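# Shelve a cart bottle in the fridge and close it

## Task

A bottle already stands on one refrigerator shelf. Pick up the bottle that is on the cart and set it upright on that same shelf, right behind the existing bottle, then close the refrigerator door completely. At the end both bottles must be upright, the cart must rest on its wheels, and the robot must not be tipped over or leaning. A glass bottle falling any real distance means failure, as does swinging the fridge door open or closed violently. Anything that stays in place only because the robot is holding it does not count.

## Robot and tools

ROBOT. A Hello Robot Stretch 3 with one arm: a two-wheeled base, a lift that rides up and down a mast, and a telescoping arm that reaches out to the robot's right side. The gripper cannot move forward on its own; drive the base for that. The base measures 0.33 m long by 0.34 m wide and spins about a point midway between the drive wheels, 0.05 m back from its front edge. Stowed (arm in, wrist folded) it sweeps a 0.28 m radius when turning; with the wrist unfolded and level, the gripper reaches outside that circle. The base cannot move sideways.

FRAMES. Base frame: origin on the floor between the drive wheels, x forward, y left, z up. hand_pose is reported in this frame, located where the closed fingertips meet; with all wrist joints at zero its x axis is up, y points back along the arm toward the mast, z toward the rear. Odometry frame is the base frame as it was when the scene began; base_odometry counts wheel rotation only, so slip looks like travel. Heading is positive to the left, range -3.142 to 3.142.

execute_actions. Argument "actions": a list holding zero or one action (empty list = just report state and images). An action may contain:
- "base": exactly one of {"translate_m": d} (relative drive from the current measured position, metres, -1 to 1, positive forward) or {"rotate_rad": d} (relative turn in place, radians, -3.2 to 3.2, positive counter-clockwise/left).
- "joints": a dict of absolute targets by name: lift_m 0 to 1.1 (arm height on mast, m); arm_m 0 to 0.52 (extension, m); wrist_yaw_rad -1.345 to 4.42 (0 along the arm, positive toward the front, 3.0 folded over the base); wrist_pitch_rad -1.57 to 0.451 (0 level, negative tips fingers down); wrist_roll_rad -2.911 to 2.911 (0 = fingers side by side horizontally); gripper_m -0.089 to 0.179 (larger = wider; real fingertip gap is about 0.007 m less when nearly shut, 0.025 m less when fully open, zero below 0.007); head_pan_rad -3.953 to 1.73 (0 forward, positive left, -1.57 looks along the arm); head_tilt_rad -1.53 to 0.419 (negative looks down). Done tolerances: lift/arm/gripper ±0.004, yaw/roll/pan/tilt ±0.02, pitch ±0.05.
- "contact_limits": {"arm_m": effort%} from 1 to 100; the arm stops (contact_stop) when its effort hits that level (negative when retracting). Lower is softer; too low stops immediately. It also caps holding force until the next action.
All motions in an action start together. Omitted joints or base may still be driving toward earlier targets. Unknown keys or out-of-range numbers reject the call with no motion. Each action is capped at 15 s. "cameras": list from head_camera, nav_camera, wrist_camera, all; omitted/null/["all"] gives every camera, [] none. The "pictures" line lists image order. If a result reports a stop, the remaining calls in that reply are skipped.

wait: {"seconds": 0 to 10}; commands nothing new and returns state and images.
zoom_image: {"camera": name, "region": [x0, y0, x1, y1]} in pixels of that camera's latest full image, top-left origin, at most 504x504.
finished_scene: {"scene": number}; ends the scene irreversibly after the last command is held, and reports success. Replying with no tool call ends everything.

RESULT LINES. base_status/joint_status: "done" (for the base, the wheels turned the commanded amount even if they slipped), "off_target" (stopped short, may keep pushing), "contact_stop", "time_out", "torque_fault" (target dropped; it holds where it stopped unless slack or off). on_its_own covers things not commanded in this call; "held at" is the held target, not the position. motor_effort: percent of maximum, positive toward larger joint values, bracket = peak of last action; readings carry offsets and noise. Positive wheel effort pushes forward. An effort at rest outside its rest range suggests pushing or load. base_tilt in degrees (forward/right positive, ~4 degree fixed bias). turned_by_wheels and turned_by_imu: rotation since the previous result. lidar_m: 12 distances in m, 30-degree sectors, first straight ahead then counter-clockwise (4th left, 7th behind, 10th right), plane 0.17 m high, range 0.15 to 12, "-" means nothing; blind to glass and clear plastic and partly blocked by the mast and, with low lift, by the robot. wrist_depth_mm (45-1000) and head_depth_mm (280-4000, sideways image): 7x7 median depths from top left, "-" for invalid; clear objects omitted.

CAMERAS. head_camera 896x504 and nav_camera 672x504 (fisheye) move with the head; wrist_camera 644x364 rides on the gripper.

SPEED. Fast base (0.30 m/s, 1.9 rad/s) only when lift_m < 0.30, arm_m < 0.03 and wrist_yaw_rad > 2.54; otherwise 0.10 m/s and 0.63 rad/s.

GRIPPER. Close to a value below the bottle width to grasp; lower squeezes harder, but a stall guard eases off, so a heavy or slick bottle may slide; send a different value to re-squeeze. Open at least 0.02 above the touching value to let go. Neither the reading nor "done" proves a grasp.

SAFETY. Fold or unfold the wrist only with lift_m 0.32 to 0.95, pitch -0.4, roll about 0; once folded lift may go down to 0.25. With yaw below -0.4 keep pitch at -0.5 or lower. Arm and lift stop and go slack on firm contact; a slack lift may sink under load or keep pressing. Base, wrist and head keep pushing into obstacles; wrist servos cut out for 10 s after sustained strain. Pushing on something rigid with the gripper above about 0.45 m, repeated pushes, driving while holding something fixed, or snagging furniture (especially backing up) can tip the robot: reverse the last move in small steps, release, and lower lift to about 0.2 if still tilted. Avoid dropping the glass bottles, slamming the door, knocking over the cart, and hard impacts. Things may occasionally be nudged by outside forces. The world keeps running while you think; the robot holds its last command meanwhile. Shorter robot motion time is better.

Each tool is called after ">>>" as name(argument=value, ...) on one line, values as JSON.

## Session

>>> execute_actions(actions=[])

Scene clock: 0.00 s.
base_odometry: x=+0.000 y=+0.000 heading=+0.000 (m, m, rad; odometry frame)
turned_by_wheels: +0.000 (rad since the last result)
turned_by_imu: +0.000 (rad since the last result)
base_tilt: forward=+1.2 right=+1.8 (deg)
lidar_m: 1.56 1.29 1.32 1.81 1.91 2.47 1.64 1.03 1.48 1.39 1.28 1.29
head_depth_mm: 1375 1365 1355 1359 1347 1348 1351 / 1499 1500 1491 1484 1487 1464 1468 / 1650 1645 1655 1638 1631 1634 1633 / 1769 1836 1829 1816 1811 1824 1805 / 1797 2089 2071 2060 2058 2069 2047 / 1792 2325 2419 2364 2386 2395 2305 / 1792 2599 2844 2796 2765 2746 2369
base_status: not commanded
joint_positions: lift_m=+0.489 arm_m=+0.001 wrist_yaw_rad=+2.968 wrist_pitch_rad=-0.435 wrist_roll_rad=+0.003 gripper_m=+0.037 head_pan_rad=+0.002 head_tilt_rad=-0.008
joint_status: not commanded
motor_effort: left_wheel=+0 right_wheel=+0 lift_m=+24 arm_m=+0 wrist_yaw_rad=+1 wrist_pitch_rad=+8 wrist_roll_rad=+0 gripper_m=+0 head_pan_rad=+0 head_tilt_rad=+1 (%)
hand_pose: x=+0.0172 y=+0.0728 z=+0.4980 quat_wxyz=(+0.212, +0.702, +0.092, +0.674) (m; base frame)
wrist_depth_mm: - - - - - - 974 / - - - - - - - / - - - - - - - / - - - - - - - / 956 938 982 927 944 892 886 / 800 790 - 769 772 742 738 / 673 662 660 661 630 640 635
pictures: head_camera (sideways: a quarter turn clockwise sets it upright), nav_camera (sideways: a quarter turn counterclockwise sets it upright), wrist_camera
Images, in order (width x height): head_camera 896x504, nav_camera 672x504, wrist_camera 644x364.

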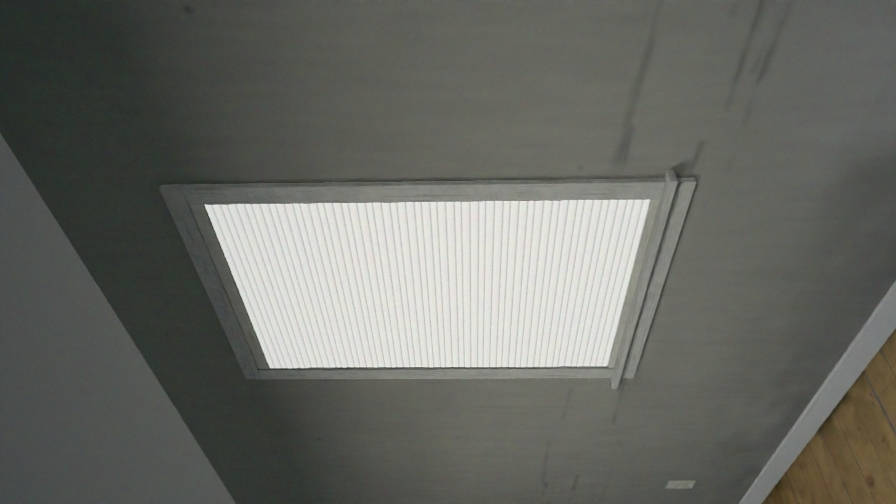

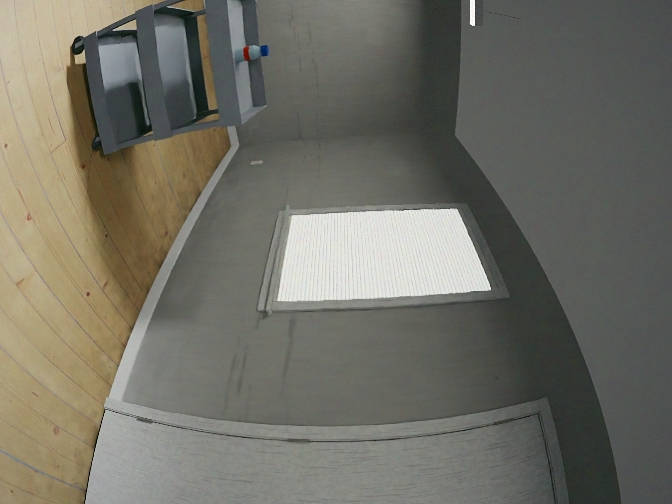

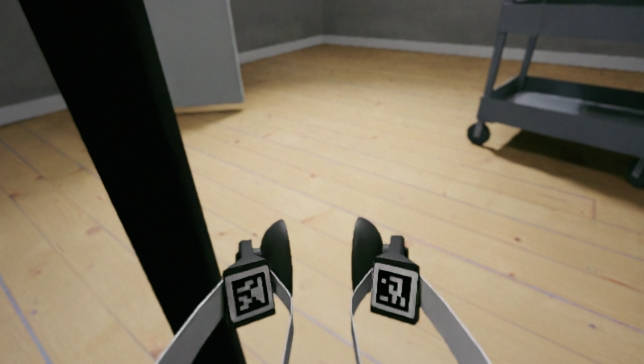

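>>> execute_actions(actions=[{"base":{"rotate_rad":2.0},"joints":{"head_tilt_rad":-0.4,"lift_m":0.28}}])

Scene clock: 6.60 s.
base_odometry: x=+0.000 y=+0.000 heading=+2.000 (m, m, rad; odometry frame)
turned_by_wheels: +2.000 (rad since the last result)
turned_by_imu: +1.987 (rad since the last result)
base_tilt: forward=+1.3 right=+1.6 (deg)
lidar_m: 1.85 2.47 1.74 1.03 1.47 1.38 1.28 1.28 1.47 1.30 1.30 1.81
head_depth_mm: 1503 1611 1706 3183 2403 1835 1464 / 1560 1646 1751 1865 1987 1844 1459 / 1639 1722 1856 1989 2142 1828 1457 / 1845 1975 2111 2223 2256 1847 1458 / 2173 2347 2454 2685 2483 1838 1465 / 2118 2243 2398 2586 2449 1821 1462 / 2058 2188 2338 2507 2496 1814 1453
base_status: done
joint_positions: lift_m=+0.280 arm_m=+0.001 wrist_yaw_rad=+2.968 wrist_pitch_rad=-0.436 wrist_roll_rad=+0.003 gripper_m=+0.037 head_pan_rad=+0.002 head_tilt_rad=-0.395
joint_status: all done
motor_effort: left_wheel=-2(8) right_wheel=+3(12) lift_m=+20(19) arm_m=+0(0) wrist_yaw_rad=+1(0) wrist_pitch_rad=+8(8) wrist_roll_rad=+1(0) gripper_m=+0(0) head_pan_rad=-1(0) head_tilt_rad=-2(24) (%)
hand_pose: x=+0.0172 y=+0.0727 z=+0.2889 quat_wxyz=(+0.213, +0.702, +0.092, +0.674) (m; base frame)
wrist_depth_mm: - - - - - - - / - - - - - - - / - - - - - - 982 / 820 - 780 772 750 757 743 / 637 638 641 617 619 602 589 / 526 516 - 529 518 498 496 / 449 - - - 420 427 420
pictures: head_camera (sideways: a quarter turn clockwise sets it upright), nav_camera (sideways: a quarter turn counterclockwise sets it upright), wrist_camera
Images, in order (width x height): head_camera 896x504, nav_camera 672x504, wrist_camera 644x364.

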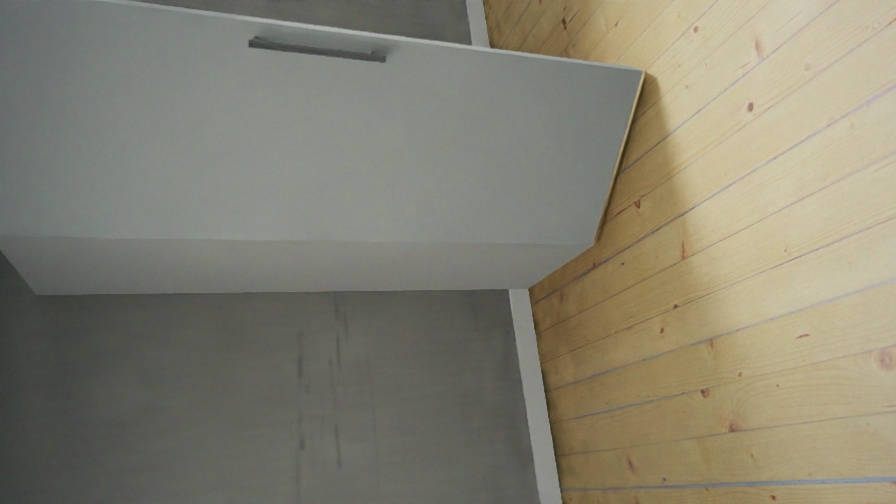

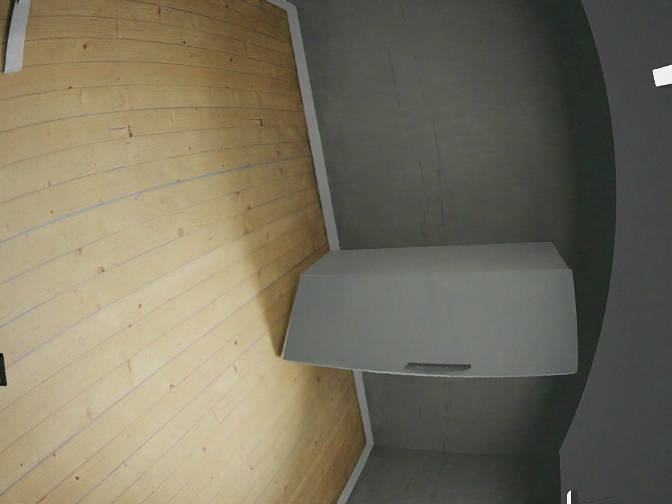

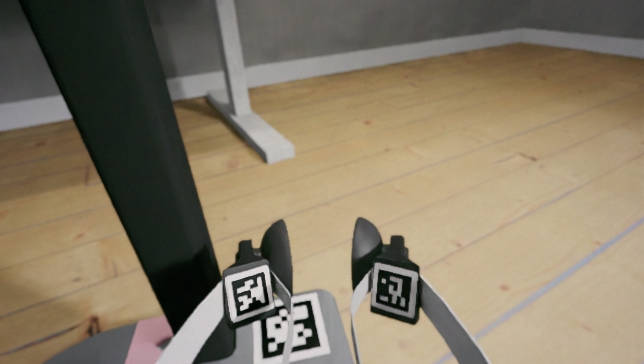

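>>> execute_actions(actions=[{"base":{"rotate_rad":-0.4}}], cameras=[])

>>> execute_actions(actions=[{"base":{"translate_m":1.0},"joints":{"head_tilt_rad":-0.9}}], cameras=["nav_camera"])

Scene clock: 27.30 s.
base_odometry: x=+0.000 y=+0.000 heading=+1.600 (m, m, rad; odometry frame)
turned_by_wheels: -0.400 (rad since the last result)
turned_by_imu: -0.396 (rad since the last result)
base_tilt: forward=+1.2 right=+1.6 (deg)
lidar_m: 1.81 1.93 2.48 1.63 1.47 1.48 1.38 1.28 1.29 1.59 1.29 1.33
head_depth_mm: 3272 3415 3585 3575 2495 1839 1468 / 3489 3667 3923 3978 2481 1842 1460 / 3232 3510 3710 3898 2514 1844 1455 / 2922 3118 3336 3519 2490 1830 1457 / 1555 1667 1768 1900 2072 1823 1456 / 1558 1659 1766 1907 2046 1829 1448 / 1571 1676 1783 1921 2100 1814 1445
base_status: done
joint_positions: lift_m=+0.280 arm_m=+0.001 wrist_yaw_rad=+2.968 wrist_pitch_rad=-0.436 wrist_roll_rad=+0.003 gripper_m=+0.037 head_pan_rad=+0.002 head_tilt_rad=-0.395
joint_status: not commanded
motor_effort: left_wheel=+2(9) right_wheel=-3(9) lift_m=+20(20) arm_m=+0(0) wrist_yaw_rad=+1(1) wrist_pitch_rad=+8(8) wrist_roll_rad=+1(0) gripper_m=+1(1) head_pan_rad=+0(0) head_tilt_rad=-2(1) (%)
hand_pose: x=+0.0172 y=+0.0727 z=+0.2889 quat_wxyz=(+0.213, +0.702, +0.092, +0.674) (m; base frame)
wrist_depth_mm: - - - - - - - / - - - - - - - / - - - - - - 1000 / 808 - 791 775 764 743 737 / 639 630 644 628 618 603 581 / 526 521 - 525 518 493 494 / 450 - - - 420 426 421
pictures: none
No camera images: the call's "cameras" was empty. Leave "cameras" out to get every camera's image.

Scene clock: 32.30 s.
base_odometry: x=-0.029 y=+1.000 heading=+1.600 (m, m, rad; odometry frame)
turned_by_wheels: +0.000 (rad since the last result)
turned_by_imu: +0.000 (rad since the last result)
base_tilt: forward=+1.3 right=+1.7 (deg)
lidar_m: 0.81 0.86 1.71 2.08 2.11 1.73 2.27 2.05 1.12 0.88 2.65 2.67
head_depth_mm: 2658 2706 2106 1768 1485 1293 1141 / 2561 2661 2135 1733 1476 1292 1136 / 2295 2543 2117 1743 1477 1282 1143 / 2092 2389 2083 1730 1459 1272 1129 / 1866 853 993 1234 1408 1273 1125 / 674 784 946 1165 1405 1267 1124 / 697 807 966 1194 1427 1262 1120
base_status: done
joint_positions: lift_m=+0.280 arm_m=+0.001 wrist_yaw_rad=+2.968 wrist_pitch_rad=-0.436 wrist_roll_rad=+0.003 gripper_m=+0.037 head_pan_rad=+0.002 head_tilt_rad=-0.890
joint_status: all done
motor_effort: left_wheel=+2(11) right_wheel=-4(7) lift_m=+19(20) arm_m=+0(0) wrist_yaw_rad=+1(1) wrist_pitch_rad=+8(8) wrist_roll_rad=+1(1) gripper_m=+0(0) head_pan_rad=+0(0) head_tilt_rad=-5(32) (%)
hand_pose: x=+0.0172 y=+0.0727 z=+0.2889 quat_wxyz=(+0.213, +0.702, +0.092, +0.674) (m; base frame)
wrist_depth_mm: - - - - - - - / - - - - - - - / - - - - - - 860 / 813 - 791 764 758 751 732 / 632 631 650 618 617 602 585 / 522 526 - 528 519 502 496 / 446 - - - 417 431 425
pictures: nav_camera (sideways: a quarter turn counterclockwise sets it upright)
Images, in order (width x height): nav_camera 672x504.

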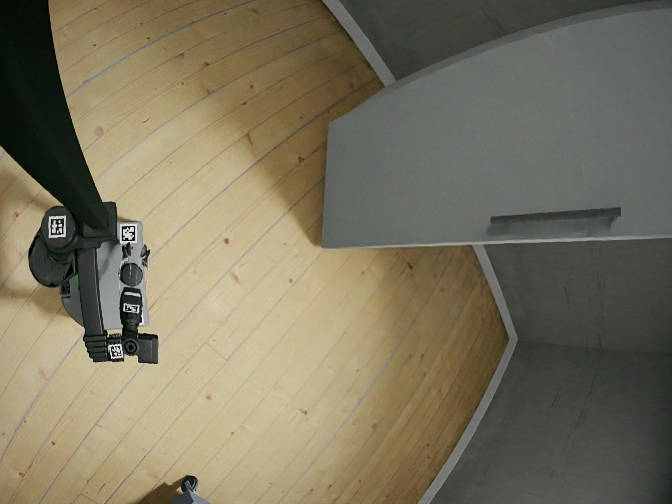

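>>> execute_actions(actions=[{"base":{"rotate_rad":2.29},"joints":{"head_pan_rad":-2.2}}], cameras=["nav_camera"])

>>> execute_actions(actions=[{"base":{"translate_m":-0.3}}], cameras=["nav_camera"])

Scene clock: 43.23 s.
base_odometry: x=-0.029 y=+1.000 heading=-2.393 (m, m, rad; odometry frame)
turned_by_wheels: +2.290 (rad since the last result)
turned_by_imu: +2.270 (rad since the last result)
base_tilt: forward=+1.2 right=+1.9 (deg)
lidar_m: 2.11 1.73 2.11 2.04 0.95 0.88 2.64 2.42 0.81 0.94 1.77 2.20
head_depth_mm: 2525 2705 2103 1748 1482 1287 1141 / 2309 2599 2140 1755 1472 1284 1138 / 2105 2388 2103 1726 1478 1277 1150 / 1887 2197 2017 1690 1474 1280 1173 / 697 808 968 1195 1432 1272 1139 / 719 835 997 1229 1423 1272 1120 / 733 851 1018 1267 1445 1273 1123
base_status: done
joint_positions: lift_m=+0.280 arm_m=+0.001 wrist_yaw_rad=+2.968 wrist_pitch_rad=-0.436 wrist_roll_rad=+0.003 gripper_m=+0.037 head_pan_rad=-2.193 head_tilt_rad=-0.890
joint_status: all done
motor_effort: left_wheel=-3(9) right_wheel=+3(15) lift_m=+19(20) arm_m=-1(1) wrist_yaw_rad=+0(0) wrist_pitch_rad=+8(8) wrist_roll_rad=+1(0) gripper_m=+0(0) head_pan_rad=-4(60) head_tilt_rad=-5(4) (%)
hand_pose: x=+0.0172 y=+0.0727 z=+0.2889 quat_wxyz=(+0.213, +0.702, +0.092, +0.674) (m; base frame)
wrist_depth_mm: - - - - - - - / 978 - - - - - - / - - - - - - 975 / 816 - 788 774 760 753 749 / 637 633 653 611 623 601 585 / 526 519 - 527 518 497 490 / 447 - - - 420 432 423
pictures: nav_camera (sideways: a quarter turn counterclockwise sets it upright)
Images, in order (width x height): nav_camera 672x504.

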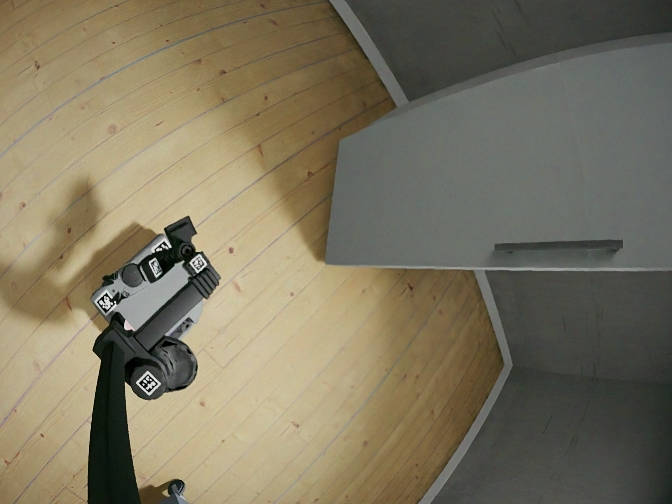

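Scene clock: 46.00 s.
base_odometry: x=+0.191 y=+1.204 heading=-2.393 (m, m, rad; odometry frame)
turned_by_wheels: +0.000 (rad since the last result)
turned_by_imu: +0.001 (rad since the last result)
base_tilt: forward=+1.5 right=+1.7 (deg)
lidar_m: 2.02 2.51 2.11 2.06 0.68 0.81 2.35 2.40 0.67 0.68 1.77 2.43
head_depth_mm: 2442 2617 2115 1748 1492 1291 1137 / 2301 2572 2118 1745 1485 1282 1136 / 2120 2401 2117 1734 1470 1277 1151 / 1922 2223 2087 1730 1474 1277 1167 / 1804 2074 2088 1724 1457 1264 1141 / 1696 1899 2044 1669 1367 1265 1127 / 1574 1717 789 904 1191 1269 1120
base_status: done
joint_positions: lift_m=+0.280 arm_m=+0.001 wrist_yaw_rad=+2.968 wrist_pitch_rad=-0.436 wrist_roll_rad=+0.003 gripper_m=+0.037 head_pan_rad=-2.193 head_tilt_rad=-0.890
joint_status: not commanded
motor_effort: left_wheel=-2(11) right_wheel=+3(8) lift_m=+19(21) arm_m=-1(1) wrist_yaw_rad=+0(0) wrist_pitch_rad=+8(8) wrist_roll_rad=+1(0) gripper_m=-1(1) head_pan_rad=-5(5) head_tilt_rad=-4(5) (%)
hand_pose: x=+0.0172 y=+0.0727 z=+0.2889 quat_wxyz=(+0.213, +0.702, +0.092, +0.674) (m; base frame)
wrist_depth_mm: - - - - - - - / - - - - - - - / 606 - - - - - 970 / 640 - 790 784 761 749 730 / 614 636 637 619 618 591 593 / 522 528 - 525 518 499 492 / 451 - - - 423 427 421
pictures: nav_camera (sideways: a quarter turn counterclockwise sets it upright)
Images, in order (width x height): nav_camera 672x504.

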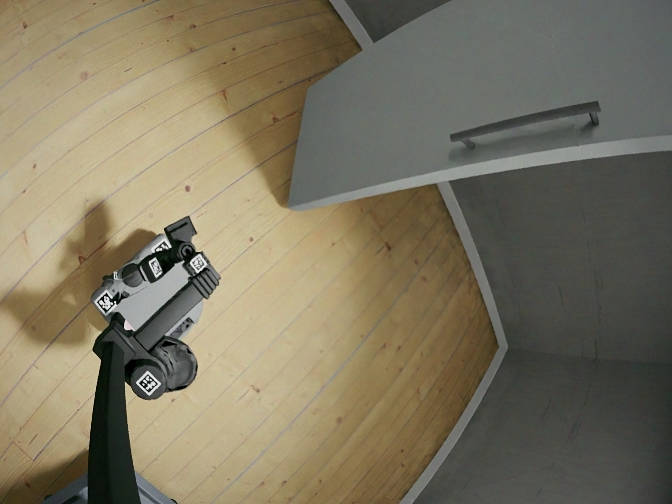

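>>> execute_actions(actions=[{"base":{"translate_m":-0.3},"joints":{"head_pan_rad":-1.5,"lift_m":0.4,"wrist_pitch_rad":-0.4,"gripper_m":0}}], cameras=[])

>>> execute_actions(actions=[{"joints":{"wrist_yaw_rad":0.3,"arm_m":0.2}}], cameras=["nav_camera","head_camera"])

Scene clock: 95.73 s.
base_odometry: x=+0.410 y=+1.408 heading=-2.393 (m, m, rad; odometry frame)
turned_by_wheels: +0.000 (rad since the last result)
turned_by_imu: +0.001 (rad since the last result)
base_tilt: forward=+1.1 right=+1.7 (deg)
lidar_m: 2.31 2.82 2.14 0.55 0.57 2.13 2.05 2.14 1.76 0.66 0.76 2.43
head_depth_mm: 1507 1752 1990 1739 1485 1290 1145 / 1513 1731 1994 1749 1478 1291 1144 / 1035 1657 1955 1723 1463 1286 1167 / 1162 1492 1464 1630 1468 1275 1170 / 594 669 800 984 1277 1269 1144 / 578 677 871 1167 1428 1266 1125 / 645 840 1111 1596 1441 1260 1121
base_status: done
joint_positions: lift_m=+0.400 arm_m=+0.001 wrist_yaw_rad=+2.968 wrist_pitch_rad=-0.419 wrist_roll_rad=+0.003 gripper_m=+0.000 head_pan_rad=-1.507 head_tilt_rad=-0.890
joint_status: all done
motor_effort: left_wheel=-2(11) right_wheel=+3(10) lift_m=+26(28) arm_m=-1(1) wrist_yaw_rad=+0(0) wrist_pitch_rad=+11(11) wrist_roll_rad=+1(0) gripper_m=-2(79) head_pan_rad=+4(53) head_tilt_rad=-4(4) (%)
hand_pose: x=+0.0176 y=+0.0749 z=+0.4124 quat_wxyz=(+0.207, +0.702, +0.086, +0.676) (m; base frame)
wrist_depth_mm: - 495 983 - - - - / - - - - - - - / - - - - - - - / 707 - 846 - - - 982 / 765 804 790 855 798 788 787 / 692 670 708 - 657 651 645 / 584 578 567 572 566 556 554
pictures: none
No camera images: the call's "cameras" was empty. Leave "cameras" out to get every camera's image.

Scene clock: 98.43 s.
base_odometry: x=+0.410 y=+1.408 heading=-2.393 (m, m, rad; odometry frame)
turned_by_wheels: +0.000 (rad since the last result)
turned_by_imu: +0.000 (rad since the last result)
base_tilt: forward=+1.2 right=+1.9 (deg)
lidar_m: 2.31 2.83 2.14 0.55 0.57 2.13 2.05 2.13 1.76 0.66 0.76 2.43
head_depth_mm: 1505 1731 1993 1742 1495 1291 1142 / 1505 1737 1989 1748 1468 1283 1136 / 1040 1669 1963 1733 1493 - 1127 / 1150 1492 1468 1641 1513 1234 1132 / 595 671 796 989 1289 1266 1132 / 576 677 867 1154 1424 1271 1121 / 643 840 1110 1580 1463 1263 1123
base_status: not commanded
joint_positions: lift_m=+0.400 arm_m=+0.200 wrist_yaw_rad=+0.302 wrist_pitch_rad=-0.419 wrist_roll_rad=+0.003 gripper_m=+0.000 head_pan_rad=-1.507 head_tilt_rad=-0.890
joint_status: all done
motor_effort: left_wheel=-3(2) right_wheel=+3(3) lift_m=+26(26) arm_m=+5(6) wrist_yaw_rad=-2(3) wrist_pitch_rad=+11(11) wrist_roll_rad=+1(1) gripper_m=-3(2) head_pan_rad=+4(4) head_tilt_rad=-4(4) (%)
hand_pose: x=+0.0453 y=-0.5589 z=+0.4124 quat_wxyz=(+0.705, +0.250, -0.662, -0.042) (m; base frame)
wrist_depth_mm: - - 232 228 982 - 952 / - - 282 246 - - - / - - 354 269 920 - - / - - 474 295 808 986 948 / 851 822 757 316 802 784 773 / 695 682 679 - 664 656 639 / 587 581 571 417 558 558 556
pictures: head_camera (sideways: a quarter turn clockwise sets it upright), nav_camera (sideways: a quarter turn counterclockwise sets it upright)
Images, in order (width x height): head_camera 896x504, nav_camera 672x504.

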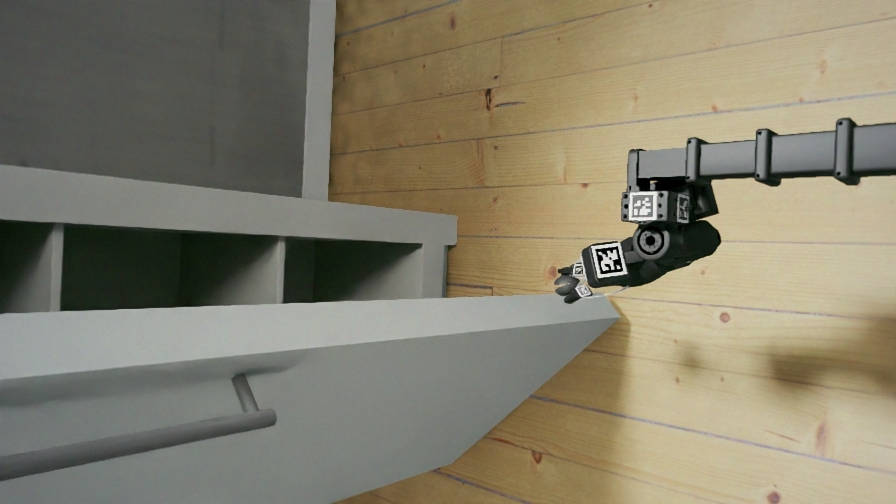

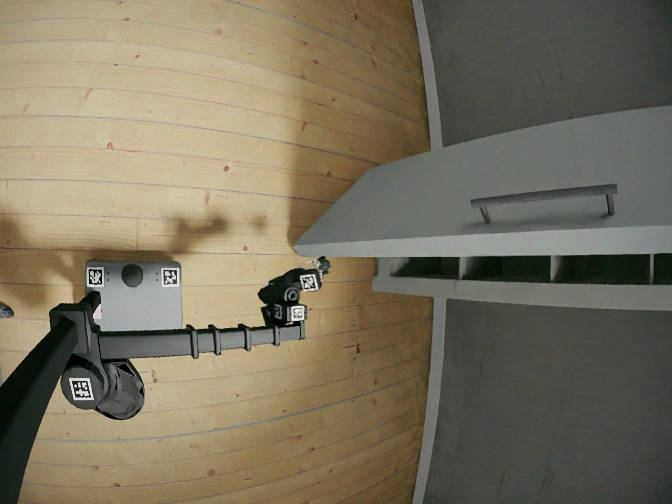

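>>> execute_actions(actions=[{"joints":{"wrist_yaw_rad":0.0,"arm_m":0.5,"head_pan_rad":-1.3}}], cameras=[])

>>> execute_actions(actions=[{"joints":{"wrist_yaw_rad":1.2}}], cameras=["head_camera"])

>>> execute_actions(actions=[{"base":{"translate_m":0.05},"joints":{"arm_m":0.4}}], cameras=["head_camera"])

Scene clock: 108.53 s.
base_odometry: x=+0.410 y=+1.408 heading=-2.393 (m, m, rad; odometry frame)
turned_by_wheels: +0.000 (rad since the last result)
turned_by_imu: +0.001 (rad since the last result)
base_tilt: forward=+1.4 right=+1.8 (deg)
lidar_m: 2.30 2.82 2.14 0.55 0.57 2.13 2.05 2.14 1.77 0.66 0.77 2.43
head_depth_mm: 975 1608 1929 1747 1482 1286 1136 / 1164 1463 1353 1760 1443 1286 - / 581 704 1352 1637 1471 1286 1130 / 602 690 815 995 1293 1278 1129 / 723 858 1048 1339 1460 1271 1120 / 914 1141 1956 1671 1452 1256 1122 / 1665 1945 2074 1691 1443 1255 1126
base_status: not commanded
joint_positions: lift_m=+0.400 arm_m=+0.500 wrist_yaw_rad=+0.001 wrist_pitch_rad=-0.418 wrist_roll_rad=+0.003 gripper_m=+0.000 head_pan_rad=-1.307 head_tilt_rad=-0.890
joint_status: all done
motor_effort: left_wheel=-2(2) right_wheel=+2(3) lift_m=+27(26) arm_m=+5(9) wrist_yaw_rad=-1(3) wrist_pitch_rad=+11(11) wrist_roll_rad=+0(0) gripper_m=-2(3) head_pan_rad=+5(28) head_tilt_rad=-4(4) (%)
hand_pose: x=-0.0213 y=-0.8690 z=+0.4124 quat_wxyz=(+0.691, +0.147, -0.692, -0.147) (m; base frame)
wrist_depth_mm: 502 725 745 362 869 867 881 / 535 775 797 399 943 933 945 / 530 781 881 433 - - - / 530 730 798 478 - 991 971 / 526 629 620 510 792 810 770 / 549 558 561 - 656 651 647 / 545 581 570 563 564 555 560
pictures: none
No camera images: the call's "cameras" was empty. Leave "cameras" out to get every camera's image.

Scene clock: 110.63 s.
base_odometry: x=+0.410 y=+1.408 heading=-2.393 (m, m, rad; odometry frame)
turned_by_wheels: +0.000 (rad since the last result)
turned_by_imu: +0.000 (rad since the last result)
base_tilt: forward=+1.2 right=+1.9 (deg)
lidar_m: 2.31 2.83 2.14 0.55 0.57 2.13 2.05 2.13 1.76 1.14 0.69 0.73
head_depth_mm: 972 1617 1914 1757 1490 1284 1147 / 1168 1450 1349 1742 1474 1290 - / 1172 1500 1799 1648 1461 1276 1132 / 1438 1538 1840 1634 1462 1269 1122 / 1138 1336 1539 1647 1462 1272 1130 / 1000 1091 1196 1321 1394 1258 1122 / 805 860 922 991 1162 1263 1115
base_status: not commanded
joint_positions: lift_m=+0.400 arm_m=+0.500 wrist_yaw_rad=+1.198 wrist_pitch_rad=-0.415 wrist_roll_rad=+0.004 gripper_m=+0.000 head_pan_rad=-1.307 head_tilt_rad=-0.890
joint_status: all done
motor_effort: left_wheel=-1(21) right_wheel=+2(37) lift_m=+26(27) arm_m=-4(5) wrist_yaw_rad=+2(65) wrist_pitch_rad=+8(11) wrist_roll_rad=+0(0) gripper_m=-2(8) head_pan_rad=+4(5) head_tilt_rad=-4(4) (%)
hand_pose: x=+0.1879 y=-0.7273 z=+0.4132 quat_wxyz=(+0.653, +0.511, -0.490, +0.269) (m; base frame)
wrist_depth_mm: 282 307 340 374 431 465 500 / 300 327 363 408 466 509 572 / 318 350 389 440 511 554 652 / 346 373 425 481 567 622 700 / 787 404 456 522 639 620 596 / 691 437 491 - 666 617 492 / 584 497 553 574 564 553 450
pictures: head_camera (sideways: a quarter turn clockwise sets it upright)
Images, in order (width x height): head_camera 896x504.

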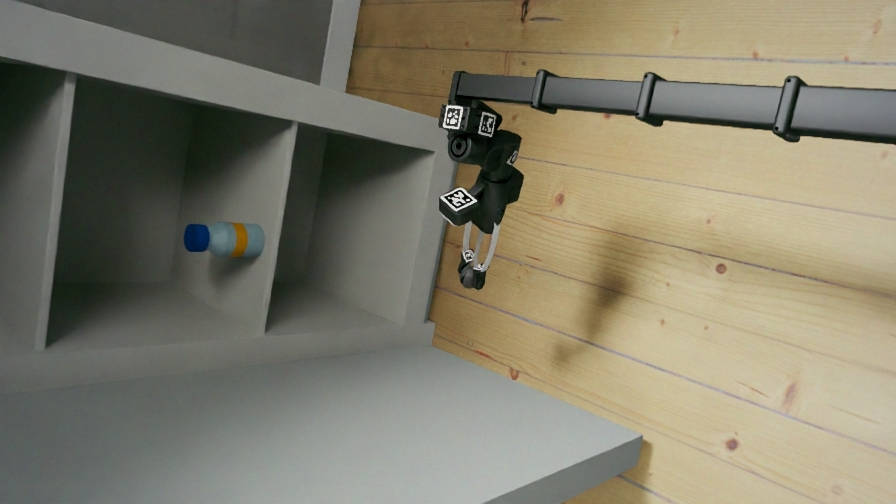

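Scene clock: 112.60 s.
base_odometry: x=+0.374 y=+1.374 heading=-2.393 (m, m, rad; odometry frame)
turned_by_wheels: +0.000 (rad since the last result)
turned_by_imu: +0.000 (rad since the last result)
base_tilt: forward=+1.3 right=+1.9 (deg)
lidar_m: 2.26 2.77 2.14 0.56 0.56 2.18 2.10 2.18 1.77 1.15 0.60 2.43
head_depth_mm: 1001 1131 1923 1758 1480 1287 1138 / 1181 1482 1372 1647 1435 1293 - / 1161 1515 1786 1638 1428 1273 1131 / 1338 1480 1760 1665 1460 1281 1128 / 1079 1232 1373 1610 1348 1260 1133 / 512 579 672 908 1423 1266 1118 / 500 1826 1992 1698 1443 1269 1119
base_status: done
joint_positions: lift_m=+0.400 arm_m=+0.400 wrist_yaw_rad=+1.199 wrist_pitch_rad=-0.415 wrist_roll_rad=+0.004 gripper_m=+0.000 head_pan_rad=-1.307 head_tilt_rad=-0.890
joint_status: all done
motor_effort: left_wheel=-1(3) right_wheel=+2(9) lift_m=+27(27) arm_m=-5(3) wrist_yaw_rad=+2(2) wrist_pitch_rad=+9(8) wrist_roll_rad=+0(0) gripper_m=-2(2) head_pan_rad=+4(4) head_tilt_rad=-4(4) (%)
hand_pose: x=+0.1880 y=-0.6271 z=+0.4132 quat_wxyz=(+0.653, +0.511, -0.490, +0.269) (m; base frame)
wrist_depth_mm: - 133 157 192 249 349 465 / - 139 167 207 273 399 504 / - 151 178 223 303 469 546 / - 167 191 244 341 570 640 / 856 771 204 267 394 624 588 / 692 669 213 - 495 651 532 / 588 581 256 339 531 557 544
pictures: head_camera (sideways: a quarter turn clockwise sets it upright)
Images, in order (width x height): head_camera 896x504.

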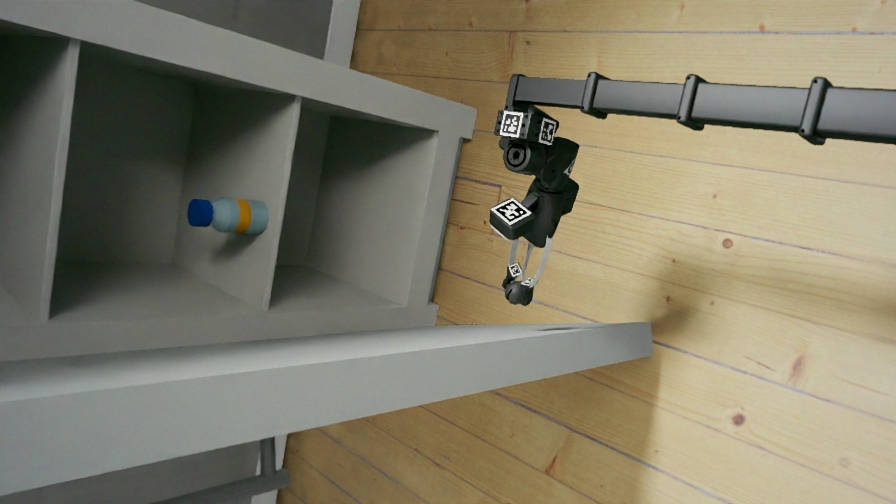

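>>> execute_actions(actions=[{"base":{"translate_m":0.16}}], cameras=["nav_camera"])

>>> execute_actions(actions=[{"base":{"translate_m":0.12},"joints":{"arm_m":0.35}}], cameras=["nav_camera"])

Scene clock: 122.57 s.
base_odometry: x=+0.256 y=+1.265 heading=-2.393 (m, m, rad; odometry frame)
turned_by_wheels: +0.000 (rad since the last result)
turned_by_imu: +0.000 (rad since the last result)
base_tilt: forward=+1.3 right=+1.7 (deg)
lidar_m: 2.10 2.60 2.12 0.97 0.70 0.83 2.26 2.35 1.18 0.99 0.57 2.43
head_depth_mm: 1174 1469 1367 1618 1479 1285 1144 / 1178 1487 1794 1642 1443 1295 - / 1165 1501 1776 1636 1427 1280 1131 / 991 1155 1372 1640 1442 1272 1125 / 711 794 906 1055 1235 1279 1125 / 541 585 668 799 1372 1262 1119 / 469 544 703 1708 1458 1259 1123
base_status: done
joint_positions: lift_m=+0.400 arm_m=+0.400 wrist_yaw_rad=+1.198 wrist_pitch_rad=-0.420 wrist_roll_rad=+0.004 gripper_m=+0.000 head_pan_rad=-1.307 head_tilt_rad=-0.890
joint_status: not commanded
motor_effort: left_wheel=-1(6) right_wheel=+1(28) lift_m=+26(26) arm_m=-5(5) wrist_yaw_rad=+2(7) wrist_pitch_rad=+11(16) wrist_roll_rad=+0(0) gripper_m=-2(3) head_pan_rad=+4(4) head_tilt_rad=-4(4) (%)
hand_pose: x=+0.1873 y=-0.6271 z=+0.4121 quat_wxyz=(+0.654, +0.512, -0.489, +0.267) (m; base frame)
wrist_depth_mm: 135 145 160 177 199 227 266 / 143 154 171 191 217 250 298 / 154 165 184 207 240 282 341 / 971 177 199 228 268 320 398 / 816 191 217 247 300 367 468 / 701 212 233 - 352 434 516 / 591 247 273 318 400 527 533
pictures: nav_camera (sideways: a quarter turn counterclockwise sets it upright)
Images, in order (width x height): nav_camera 672x504.

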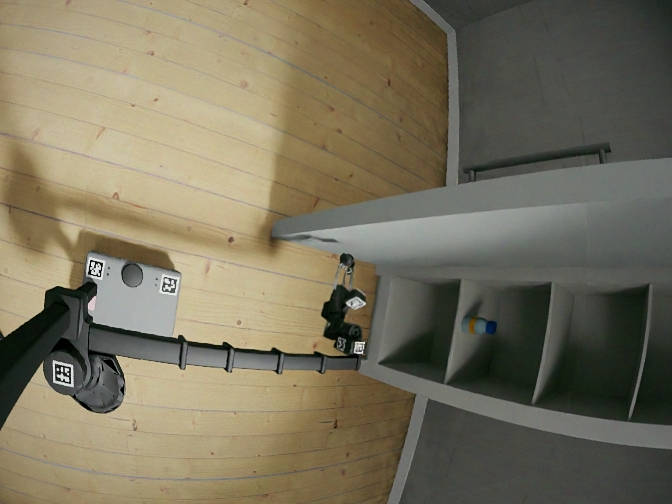

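Scene clock: 125.17 s.
base_odometry: x=+0.168 y=+1.183 heading=-2.394 (m, m, rad; odometry frame)
turned_by_wheels: -0.001 (rad since the last result)
turned_by_imu: -0.088 (rad since the last result)
base_tilt: forward=+1.3 right=+1.9 (deg)
lidar_m: 2.40 2.00 2.18 2.07 0.68 0.72 2.37 2.41 1.82 0.90 0.53 2.23
head_depth_mm: 1185 1475 1370 1615 1491 1290 1137 / 1169 1496 1791 1655 1448 1303 - / 1163 1520 1803 1640 1414 1274 1134 / 961 1130 1345 1618 1430 1283 1130 / 580 640 718 817 1019 1248 1129 / 446 506 606 1590 1432 1272 1128 / 470 1742 2008 1689 1447 1265 1126
base_status: done
joint_positions: lift_m=+0.400 arm_m=+0.350 wrist_yaw_rad=+1.210 wrist_pitch_rad=-0.432 wrist_roll_rad=+0.004 gripper_m=+0.000 head_pan_rad=-1.307 head_tilt_rad=-0.890
joint_status: all done
on_its_own: right_wheel is at rest, and its effort (+30) is outside its rest range (-18 to +18)
motor_effort: left_wheel=-9(18) right_wheel=+30(56) lift_m=+22(26) arm_m=+2(5) wrist_yaw_rad=-8(13) wrist_pitch_rad=+18(20) wrist_roll_rad=+0(0) gripper_m=-2(3) head_pan_rad=+4(4) head_tilt_rad=-4(4) (%)
hand_pose: x=+0.1868 y=-0.5736 z=+0.4095 quat_wxyz=(+0.654, +0.518, -0.483, +0.267) (m; base frame)
wrist_depth_mm: 96 101 113 127 147 174 214 / - 107 120 138 161 194 244 / - 114 130 151 178 219 286 / - 123 140 165 200 251 345 / 813 137 153 177 226 296 433 / 680 631 164 - 271 358 528 / 570 562 193 230 306 453 545
pictures: nav_camera (sideways: a quarter turn counterclockwise sets it upright)
Images, in order (width x height): nav_camera 672x504.

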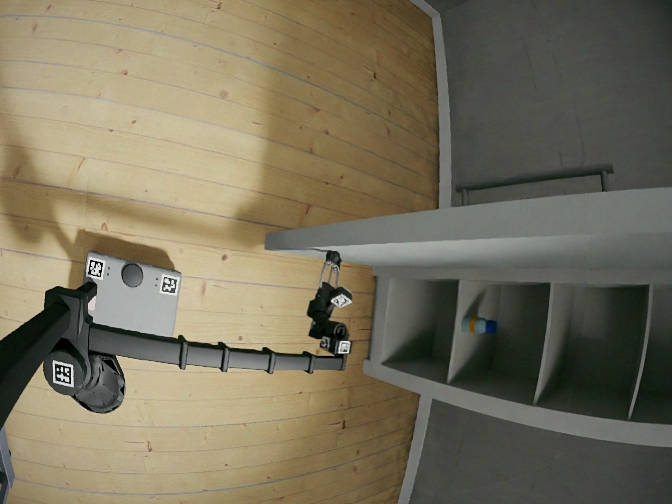

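>>> execute_actions(actions=[{"base":{"translate_m":-0.08},"joints":{"arm_m":0.003}}], cameras=[])

>>> execute_actions(actions=[{"base":{"rotate_rad":-2.2},"joints":{"lift_m":0.94,"wrist_yaw_rad":1.6,"head_pan_rad":-1.6,"head_tilt_rad":-0.8}}])

Scene clock: 134.87 s.
base_odometry: x=+0.227 y=+1.238 heading=-2.394 (m, m, rad; odometry frame)
turned_by_wheels: +0.000 (rad since the last result)
turned_by_imu: +0.002 (rad since the last result)
base_tilt: forward=+1.2 right=+1.6 (deg)
lidar_m: 2.48 2.07 2.18 2.06 0.63 0.72 2.29 2.33 1.83 1.17 0.57 2.24
head_depth_mm: 1133 1265 1354 1701 1479 1284 1142 / 1171 1520 1738 1639 1470 1280 1158 / 1169 1512 1802 1671 1476 1283 1175 / 1114 1398 1706 1648 1458 1279 1173 / 891 986 1101 1258 1373 1265 1105 / 621 666 719 816 1032 1258 1123 / 480 536 626 1618 1446 1264 1120
base_status: done
joint_positions: lift_m=+0.400 arm_m=+0.003 wrist_yaw_rad=+1.201 wrist_pitch_rad=-0.419 wrist_roll_rad=+0.004 gripper_m=+0.000 head_pan_rad=-1.307 head_tilt_rad=-0.890
joint_status: all done
motor_effort: left_wheel=+1(12) right_wheel=-2(21) lift_m=+21(22) arm_m=-5(6) wrist_yaw_rad=-1(8) wrist_pitch_rad=+11(18) wrist_roll_rad=+0(0) gripper_m=-2(3) head_pan_rad=+4(5) head_tilt_rad=-4(4) (%)
hand_pose: x=+0.1877 y=-0.2293 z=+0.4124 quat_wxyz=(+0.653, +0.513, -0.488, +0.268) (m; base frame)
wrist_depth_mm: - - - - - 313 303 / - - - - - 327 345 / - - - - - 347 400 / - - - - - 378 477 / 840 834 818 840 795 425 604 / 681 697 684 - 641 492 641 / 583 580 580 578 547 541 552
pictures: none
No camera images: the call's "cameras" was empty. Leave "cameras" out to get every camera's image.

Scene clock: 140.60 s.
base_odometry: x=+0.227 y=+1.238 heading=+1.689 (m, m, rad; odometry frame)
turned_by_wheels: -2.200 (rad since the last result)
turned_by_imu: -2.187 (rad since the last result)
base_tilt: forward=+1.3 right=+1.6 (deg)
lidar_m: 1.90 1.18 0.57 2.08 2.48 2.07 2.27 2.06 0.63 0.66 2.29 2.30
head_depth_mm: 1973 1202 921 1275 - 1287 1171 / 2167 1123 916 772 - 1270 1155 / 2355 1143 910 1158 - - 1155 / 2575 2718 891 1220 - - 1136 / 2572 2834 2107 1762 1517 1408 1110 / 2390 2696 2371 1850 1550 - 1113 / 2180 2432 2316 1848 1577 - 1098
base_status: done
joint_positions: lift_m=+0.940 arm_m=+0.003 wrist_yaw_rad=+1.598 wrist_pitch_rad=-0.418 wrist_roll_rad=+0.004 gripper_m=+0.000 head_pan_rad=-1.593 head_tilt_rad=-0.803
joint_status: all done
motor_effort: left_wheel=+1(6) right_wheel=-3(9) lift_m=+26(26) arm_m=-5(5) wrist_yaw_rad=+2(1) wrist_pitch_rad=+11(11) wrist_roll_rad=+0(0) gripper_m=-3(3) head_pan_rad=-5(36) head_tilt_rad=+2(13) (%)
hand_pose: x=+0.2029 y=-0.1424 z=+0.9524 quat_wxyz=(+0.587, +0.599, -0.378, +0.392) (m; base frame)
wrist_depth_mm: - - - - - - - / - - - - - - - / - - - - - - - / - - - - - - - / - - - - - - - / - - - - - - - / - - - - - - -
pictures: head_camera (sideways: a quarter turn clockwise sets it upright), nav_camera (sideways: a quarter turn counterclockwise sets it upright), wrist_camera
Images, in order (width x height): head_camera 896x504, nav_camera 672x504, wrist_camera 644x364.

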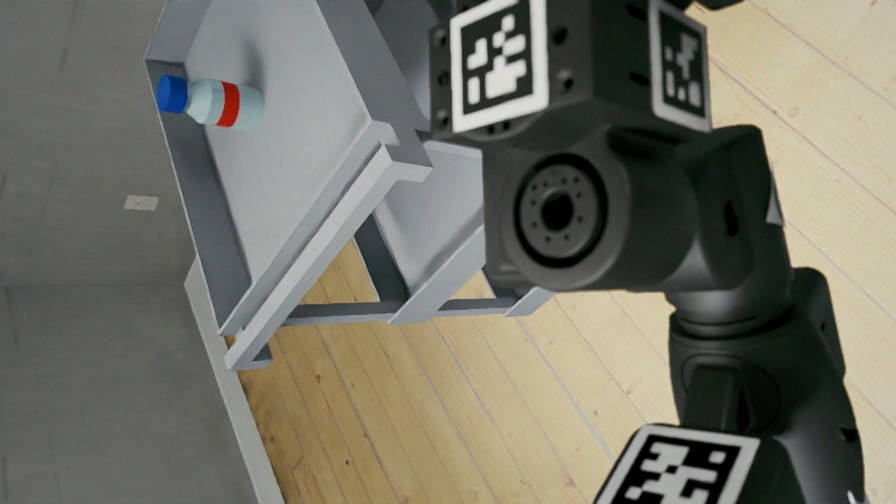

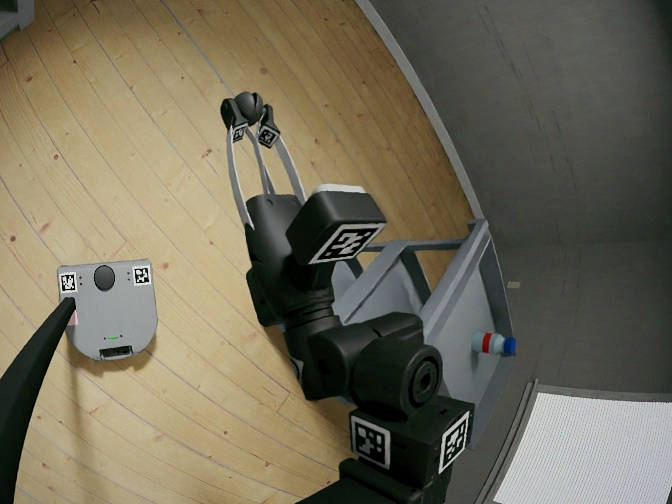

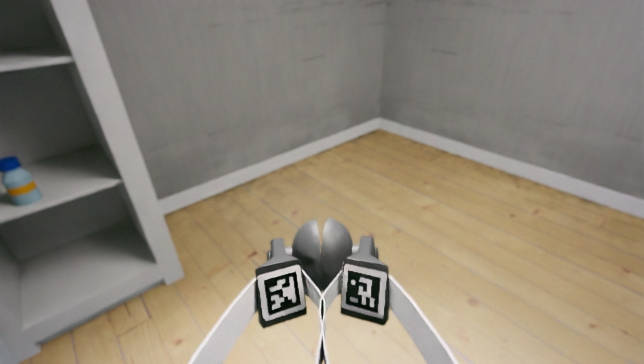

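>>> execute_actions(actions=[{"base":{"rotate_rad":0.8}}], cameras=[])

>>> execute_actions(actions=[{"base":{"translate_m":-0.26},"joints":{"lift_m":1.0}}], cameras=[])

>>> execute_actions(actions=[{"base":{"rotate_rad":-0.86},"joints":{"gripper_m":0.12}}], cameras=[])

>>> execute_actions(actions=[{"joints":{"wrist_yaw_rad":0,"arm_m":0.15}}], cameras=["nav_camera","wrist_camera"])

Scene clock: 153.30 s.
base_odometry: x=+0.227 y=+1.238 heading=+2.489 (m, m, rad; odometry frame)
turned_by_wheels: +0.800 (rad since the last result)
turned_by_imu: +0.796 (rad since the last result)
base_tilt: forward=+1.3 right=+1.8 (deg)
lidar_m: 0.69 0.57 2.52 2.08 2.65 2.10 0.86 0.63 0.92 2.29 2.23 1.18
head_depth_mm: 1983 2259 2428 2031 - 1277 1166 / 2027 2274 2411 2023 - 1273 1155 / 2022 2279 2392 1928 - - 1154 / 2006 2281 2345 1926 - - 1137 / 2011 2289 2367 1877 1546 1398 1110 / 2016 2311 2342 1848 1538 - 1117 / 2012 2304 2311 1870 1575 - 1099
base_status: done
joint_positions: lift_m=+0.940 arm_m=+0.003 wrist_yaw_rad=+1.598 wrist_pitch_rad=-0.418 wrist_roll_rad=+0.004 gripper_m=+0.000 head_pan_rad=-1.593 head_tilt_rad=-0.803
joint_status: not commanded
motor_effort: left_wheel=-2(7) right_wheel=+3(9) lift_m=+27(27) arm_m=-4(5) wrist_yaw_rad=+2(2) wrist_pitch_rad=+11(11) wrist_roll_rad=+0(0) gripper_m=-3(2) head_pan_rad=-4(4) head_tilt_rad=+2(2) (%)
hand_pose: x=+0.2029 y=-0.1423 z=+0.9524 quat_wxyz=(+0.587, +0.599, -0.378, +0.392) (m; base frame)
wrist_depth_mm: 414 550 942 - - - - / 450 555 980 - - - - / - 560 977 - - - - / - 557 983 - - - - / - 608 - - - - - / - 692 909 - - - - / - - - - - - -
pictures: none
No camera images: the call's "cameras" was empty. Leave "cameras" out to get every camera's image.

Scene clock: 156.87 s.
base_odometry: x=+0.434 y=+1.080 heading=+2.489 (m, m, rad; odometry frame)
turned_by_wheels: +0.000 (rad since the last result)
turned_by_imu: +0.001 (rad since the last result)
base_tilt: forward=+1.3 right=+1.7 (deg)
lidar_m: 0.82 0.82 2.55 2.05 2.35 1.83 0.73 0.41 0.44 2.27 2.42 1.43
head_depth_mm: 1977 2206 - - 971 895 981 / 1954 2242 2430 - 1530 1285 1138 / 1983 2241 2482 - - 1278 1163 / 1980 2266 2447 - - 1278 1159 / 1999 2278 2409 1870 1624 - 1153 / 1983 2297 2366 1864 1600 - 1141 / 2000 2270 2371 1861 1622 - 1124
base_status: done
joint_positions: lift_m=+1.000 arm_m=+0.003 wrist_yaw_rad=+1.598 wrist_pitch_rad=-0.418 wrist_roll_rad=+0.004 gripper_m=+0.000 head_pan_rad=-1.593 head_tilt_rad=-0.803
joint_status: all done
motor_effort: left_wheel=-2(7) right_wheel=+3(4) lift_m=+27(28) arm_m=-5(5) wrist_yaw_rad=+2(2) wrist_pitch_rad=+10(10) wrist_roll_rad=+0(0) gripper_m=-3(2) head_pan_rad=-4(5) head_tilt_rad=+2(2) (%)
hand_pose: x=+0.2029 y=-0.1423 z=+1.0125 quat_wxyz=(+0.587, +0.599, -0.378, +0.392) (m; base frame)
wrist_depth_mm: - 674 - - - - - / - 722 - - - - - / - - - - - - - / - - - - - - - / - - - - - - - / - - - - - - - / - - - - - - -
pictures: none
No camera images: the call's "cameras" was empty. Leave "cameras" out to get every camera's image.

Scene clock: 159.20 s.
base_odometry: x=+0.434 y=+1.080 heading=+1.629 (m, m, rad; odometry frame)
turned_by_wheels: -0.860 (rad since the last result)
turned_by_imu: -0.855 (rad since the last result)
base_tilt: forward=+1.1 right=+1.7 (deg)
lidar_m: 2.25 1.43 0.82 2.31 2.50 2.05 2.05 1.80 0.55 0.41 0.65 2.26
head_depth_mm: 1680 1806 - - 1497 1334 1172 / 1802 1935 987 - 1348 1310 1171 / 1958 1124 964 - - 1274 1158 / 2138 2277 871 - - 1119 1158 / 2318 2582 899 713 573 - 1134 / 2432 2680 895 664 937 - 1145 / 2235 2490 848 1035 1541 - 1124
base_status: done
joint_positions: lift_m=+1.000 arm_m=+0.003 wrist_yaw_rad=+1.598 wrist_pitch_rad=-0.418 wrist_roll_rad=+0.004 gripper_m=+0.120 head_pan_rad=-1.593 head_tilt_rad=-0.803
joint_status: all done
motor_effort: left_wheel=+2(7) right_wheel=-4(9) lift_m=+27(26) arm_m=-5(5) wrist_yaw_rad=+2(1) wrist_pitch_rad=+10(10) wrist_roll_rad=+0(0) gripper_m=+0(81) head_pan_rad=-4(5) head_tilt_rad=+1(2) (%)
hand_pose: x=+0.2029 y=-0.1423 z=+1.0125 quat_wxyz=(+0.587, +0.599, -0.378, +0.392) (m; base frame)
wrist_depth_mm: - - - - - - - / - - - - - - - / - - - - - - - / - - - - - - - / - - - - - - - / - - - - - - - / - - - - - - -
pictures: none
No camera images: the call's "cameras" was empty. Leave "cameras" out to get every camera's image.

Scene clock: 161.53 s.
base_odometry: x=+0.434 y=+1.080 heading=+1.629 (m, m, rad; odometry frame)
turned_by_wheels: +0.000 (rad since the last result)
turned_by_imu: +0.000 (rad since the last result)
base_tilt: forward=+1.2 right=+1.8 (deg)
lidar_m: 2.26 1.43 0.82 2.30 2.50 2.05 2.04 1.80 0.55 0.41 0.65 2.27
head_depth_mm: 1621 - 883 1137 1501 1334 1163 / 1747 - - 1104 1281 1335 1166 / 1917 - - 696 1010 1249 1160 / 2137 - - 676 956 1124 1152 / 2333 2623 868 714 654 1121 1133 / 2441 2683 887 667 1025 1288 1149 / 2259 2493 850 1034 1499 1315 1142
base_status: not commanded
joint_positions: lift_m=+1.000 arm_m=+0.150 wrist_yaw_rad=+0.003 wrist_pitch_rad=-0.418 wrist_roll_rad=+0.004 gripper_m=+0.120 head_pan_rad=-1.593 head_tilt_rad=-0.803
joint_status: all done
motor_effort: left_wheel=+2(2) right_wheel=-3(4) lift_m=+26(26) arm_m=+5(7) wrist_yaw_rad=-2(3) wrist_pitch_rad=+10(10) wrist_roll_rad=+0(0) gripper_m=+0(0) head_pan_rad=-4(5) head_tilt_rad=+2(1) (%)
hand_pose: x=-0.0210 y=-0.5190 z=+1.0125 quat_wxyz=(+0.691, +0.148, -0.693, -0.147) (m; base frame)
wrist_depth_mm: - - - - - - - / - - - - - - - / - - - - 797 - - / - - 590 592 636 588 - / - 494 529 501 519 513 503 / - - 431 427 419 430 - / - 374 365 364 359 345 -
pictures: nav_camera (sideways: a quarter turn counterclockwise sets it upright), wrist_camera
Images, in order (width x height): nav_camera 672x504, wrist_camera 644x364.

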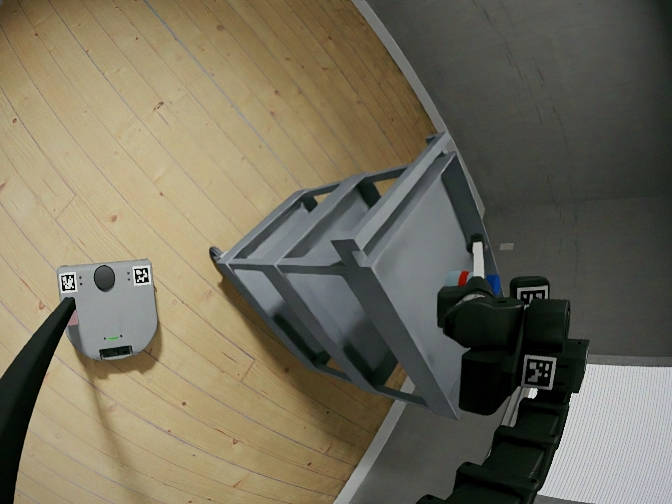

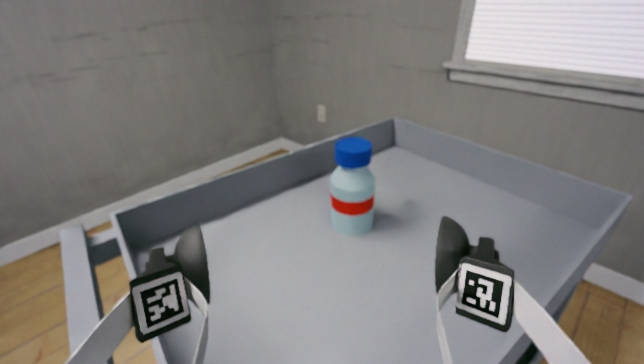

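>>> execute_actions(actions=[{"base":{"translate_m":-0.045},"joints":{"arm_m":0.38}}], cameras=[])

>>> execute_actions(actions=[{"joints":{"arm_m":0.40,"lift_m":0.92}}], cameras=["wrist_camera"])

Scene clock: 170.47 s.
base_odometry: x=+0.436 y=+1.035 heading=+1.629 (m, m, rad; odometry frame)
turned_by_wheels: +0.000 (rad since the last result)
turned_by_imu: +0.001 (rad since the last result)
base_tilt: forward=+1.2 right=+1.7 (deg)
lidar_m: 2.29 1.47 0.84 2.34 2.47 2.02 2.01 1.77 0.59 0.42 0.54 2.30
head_depth_mm: 1585 - 918 1754 1563 1337 1165 / - 1920 913 1125 1302 1331 1166 / - 1093 909 788 1035 1270 1155 / - 1067 859 716 983 1195 1156 / 2343 2476 873 712 716 895 1132 / 2470 2746 897 711 865 1238 1151 / 2299 2529 865 671 1442 1311 1150
base_status: done
joint_positions: lift_m=+1.000 arm_m=+0.380 wrist_yaw_rad=+0.001 wrist_pitch_rad=-0.418 wrist_roll_rad=+0.004 gripper_m=+0.120 head_pan_rad=-1.593 head_tilt_rad=-0.803
joint_status: all done
motor_effort: left_wheel=+2(5) right_wheel=-4(10) lift_m=+26(26) arm_m=+5(5) wrist_yaw_rad=-1(2) wrist_pitch_rad=+10(11) wrist_roll_rad=+0(0) gripper_m=-1(0) head_pan_rad=-4(4) head_tilt_rad=+2(1) (%)
hand_pose: x=-0.0212 y=-0.7490 z=+1.0125 quat_wxyz=(+0.691, +0.147, -0.693, -0.147) (m; base frame)
wrist_depth_mm: - - - - - - 926 / - - - - - - 953 / - - - - - - - / - - - - 573 - - / - - - 485 512 452 - / - - 420 272 416 419 379 / 328 358 366 287 356 346 352
pictures: none
No camera images: the call's "cameras" was empty. Leave "cameras" out to get every camera's image.

Scene clock: 172.03 s.
base_odometry: x=+0.436 y=+1.035 heading=+1.629 (m, m, rad; odometry frame)
turned_by_wheels: +0.000 (rad since the last result)
turned_by_imu: +0.000 (rad since the last result)
base_tilt: forward=+1.2 right=+1.8 (deg)
lidar_m: 2.29 1.46 0.84 2.34 2.47 2.02 2.01 1.77 0.59 0.42 0.55 2.30
head_depth_mm: 1625 1800 - - 1505 1338 1167 / 1758 1877 - 1130 1309 1338 1158 / 1882 - 911 786 1037 1271 1161 / 2092 - 869 714 981 1202 1156 / 2279 2591 895 711 714 897 1135 / 2448 2695 893 708 869 1241 1153 / 2268 2510 863 670 1433 1308 1139
base_status: not commanded
joint_positions: lift_m=+0.920 arm_m=+0.400 wrist_yaw_rad=+0.001 wrist_pitch_rad=-0.418 wrist_roll_rad=+0.004 gripper_m=+0.120 head_pan_rad=-1.593 head_tilt_rad=-0.803
joint_status: all done
motor_effort: left_wheel=+2(2) right_wheel=-4(3) lift_m=+20(21) arm_m=+5(4) wrist_yaw_rad=-1(1) wrist_pitch_rad=+10(10) wrist_roll_rad=+0(0) gripper_m=+1(0) head_pan_rad=-4(4) head_tilt_rad=+1(1) (%)
hand_pose: x=-0.0212 y=-0.7691 z=+0.9329 quat_wxyz=(+0.691, +0.147, -0.693, -0.147) (m; base frame)
wrist_depth_mm: - - - - - - 914 / - - - - - - 964 / - - - - 532 - - / - - - 398 477 415 - / - 326 381 204 393 386 347 / 291 318 327 219 312 326 315 / 284 274 279 248 274 263 269
pictures: wrist_camera
Images, in order (width x height): wrist_camera 644x364.

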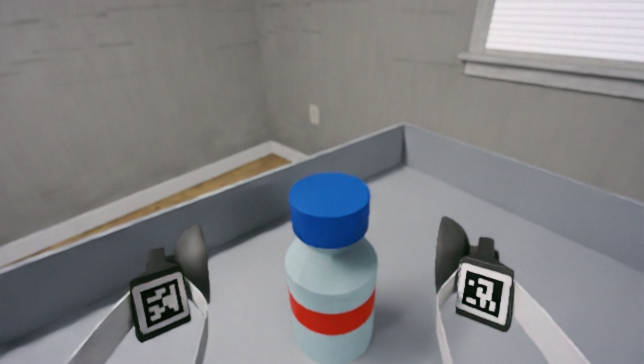

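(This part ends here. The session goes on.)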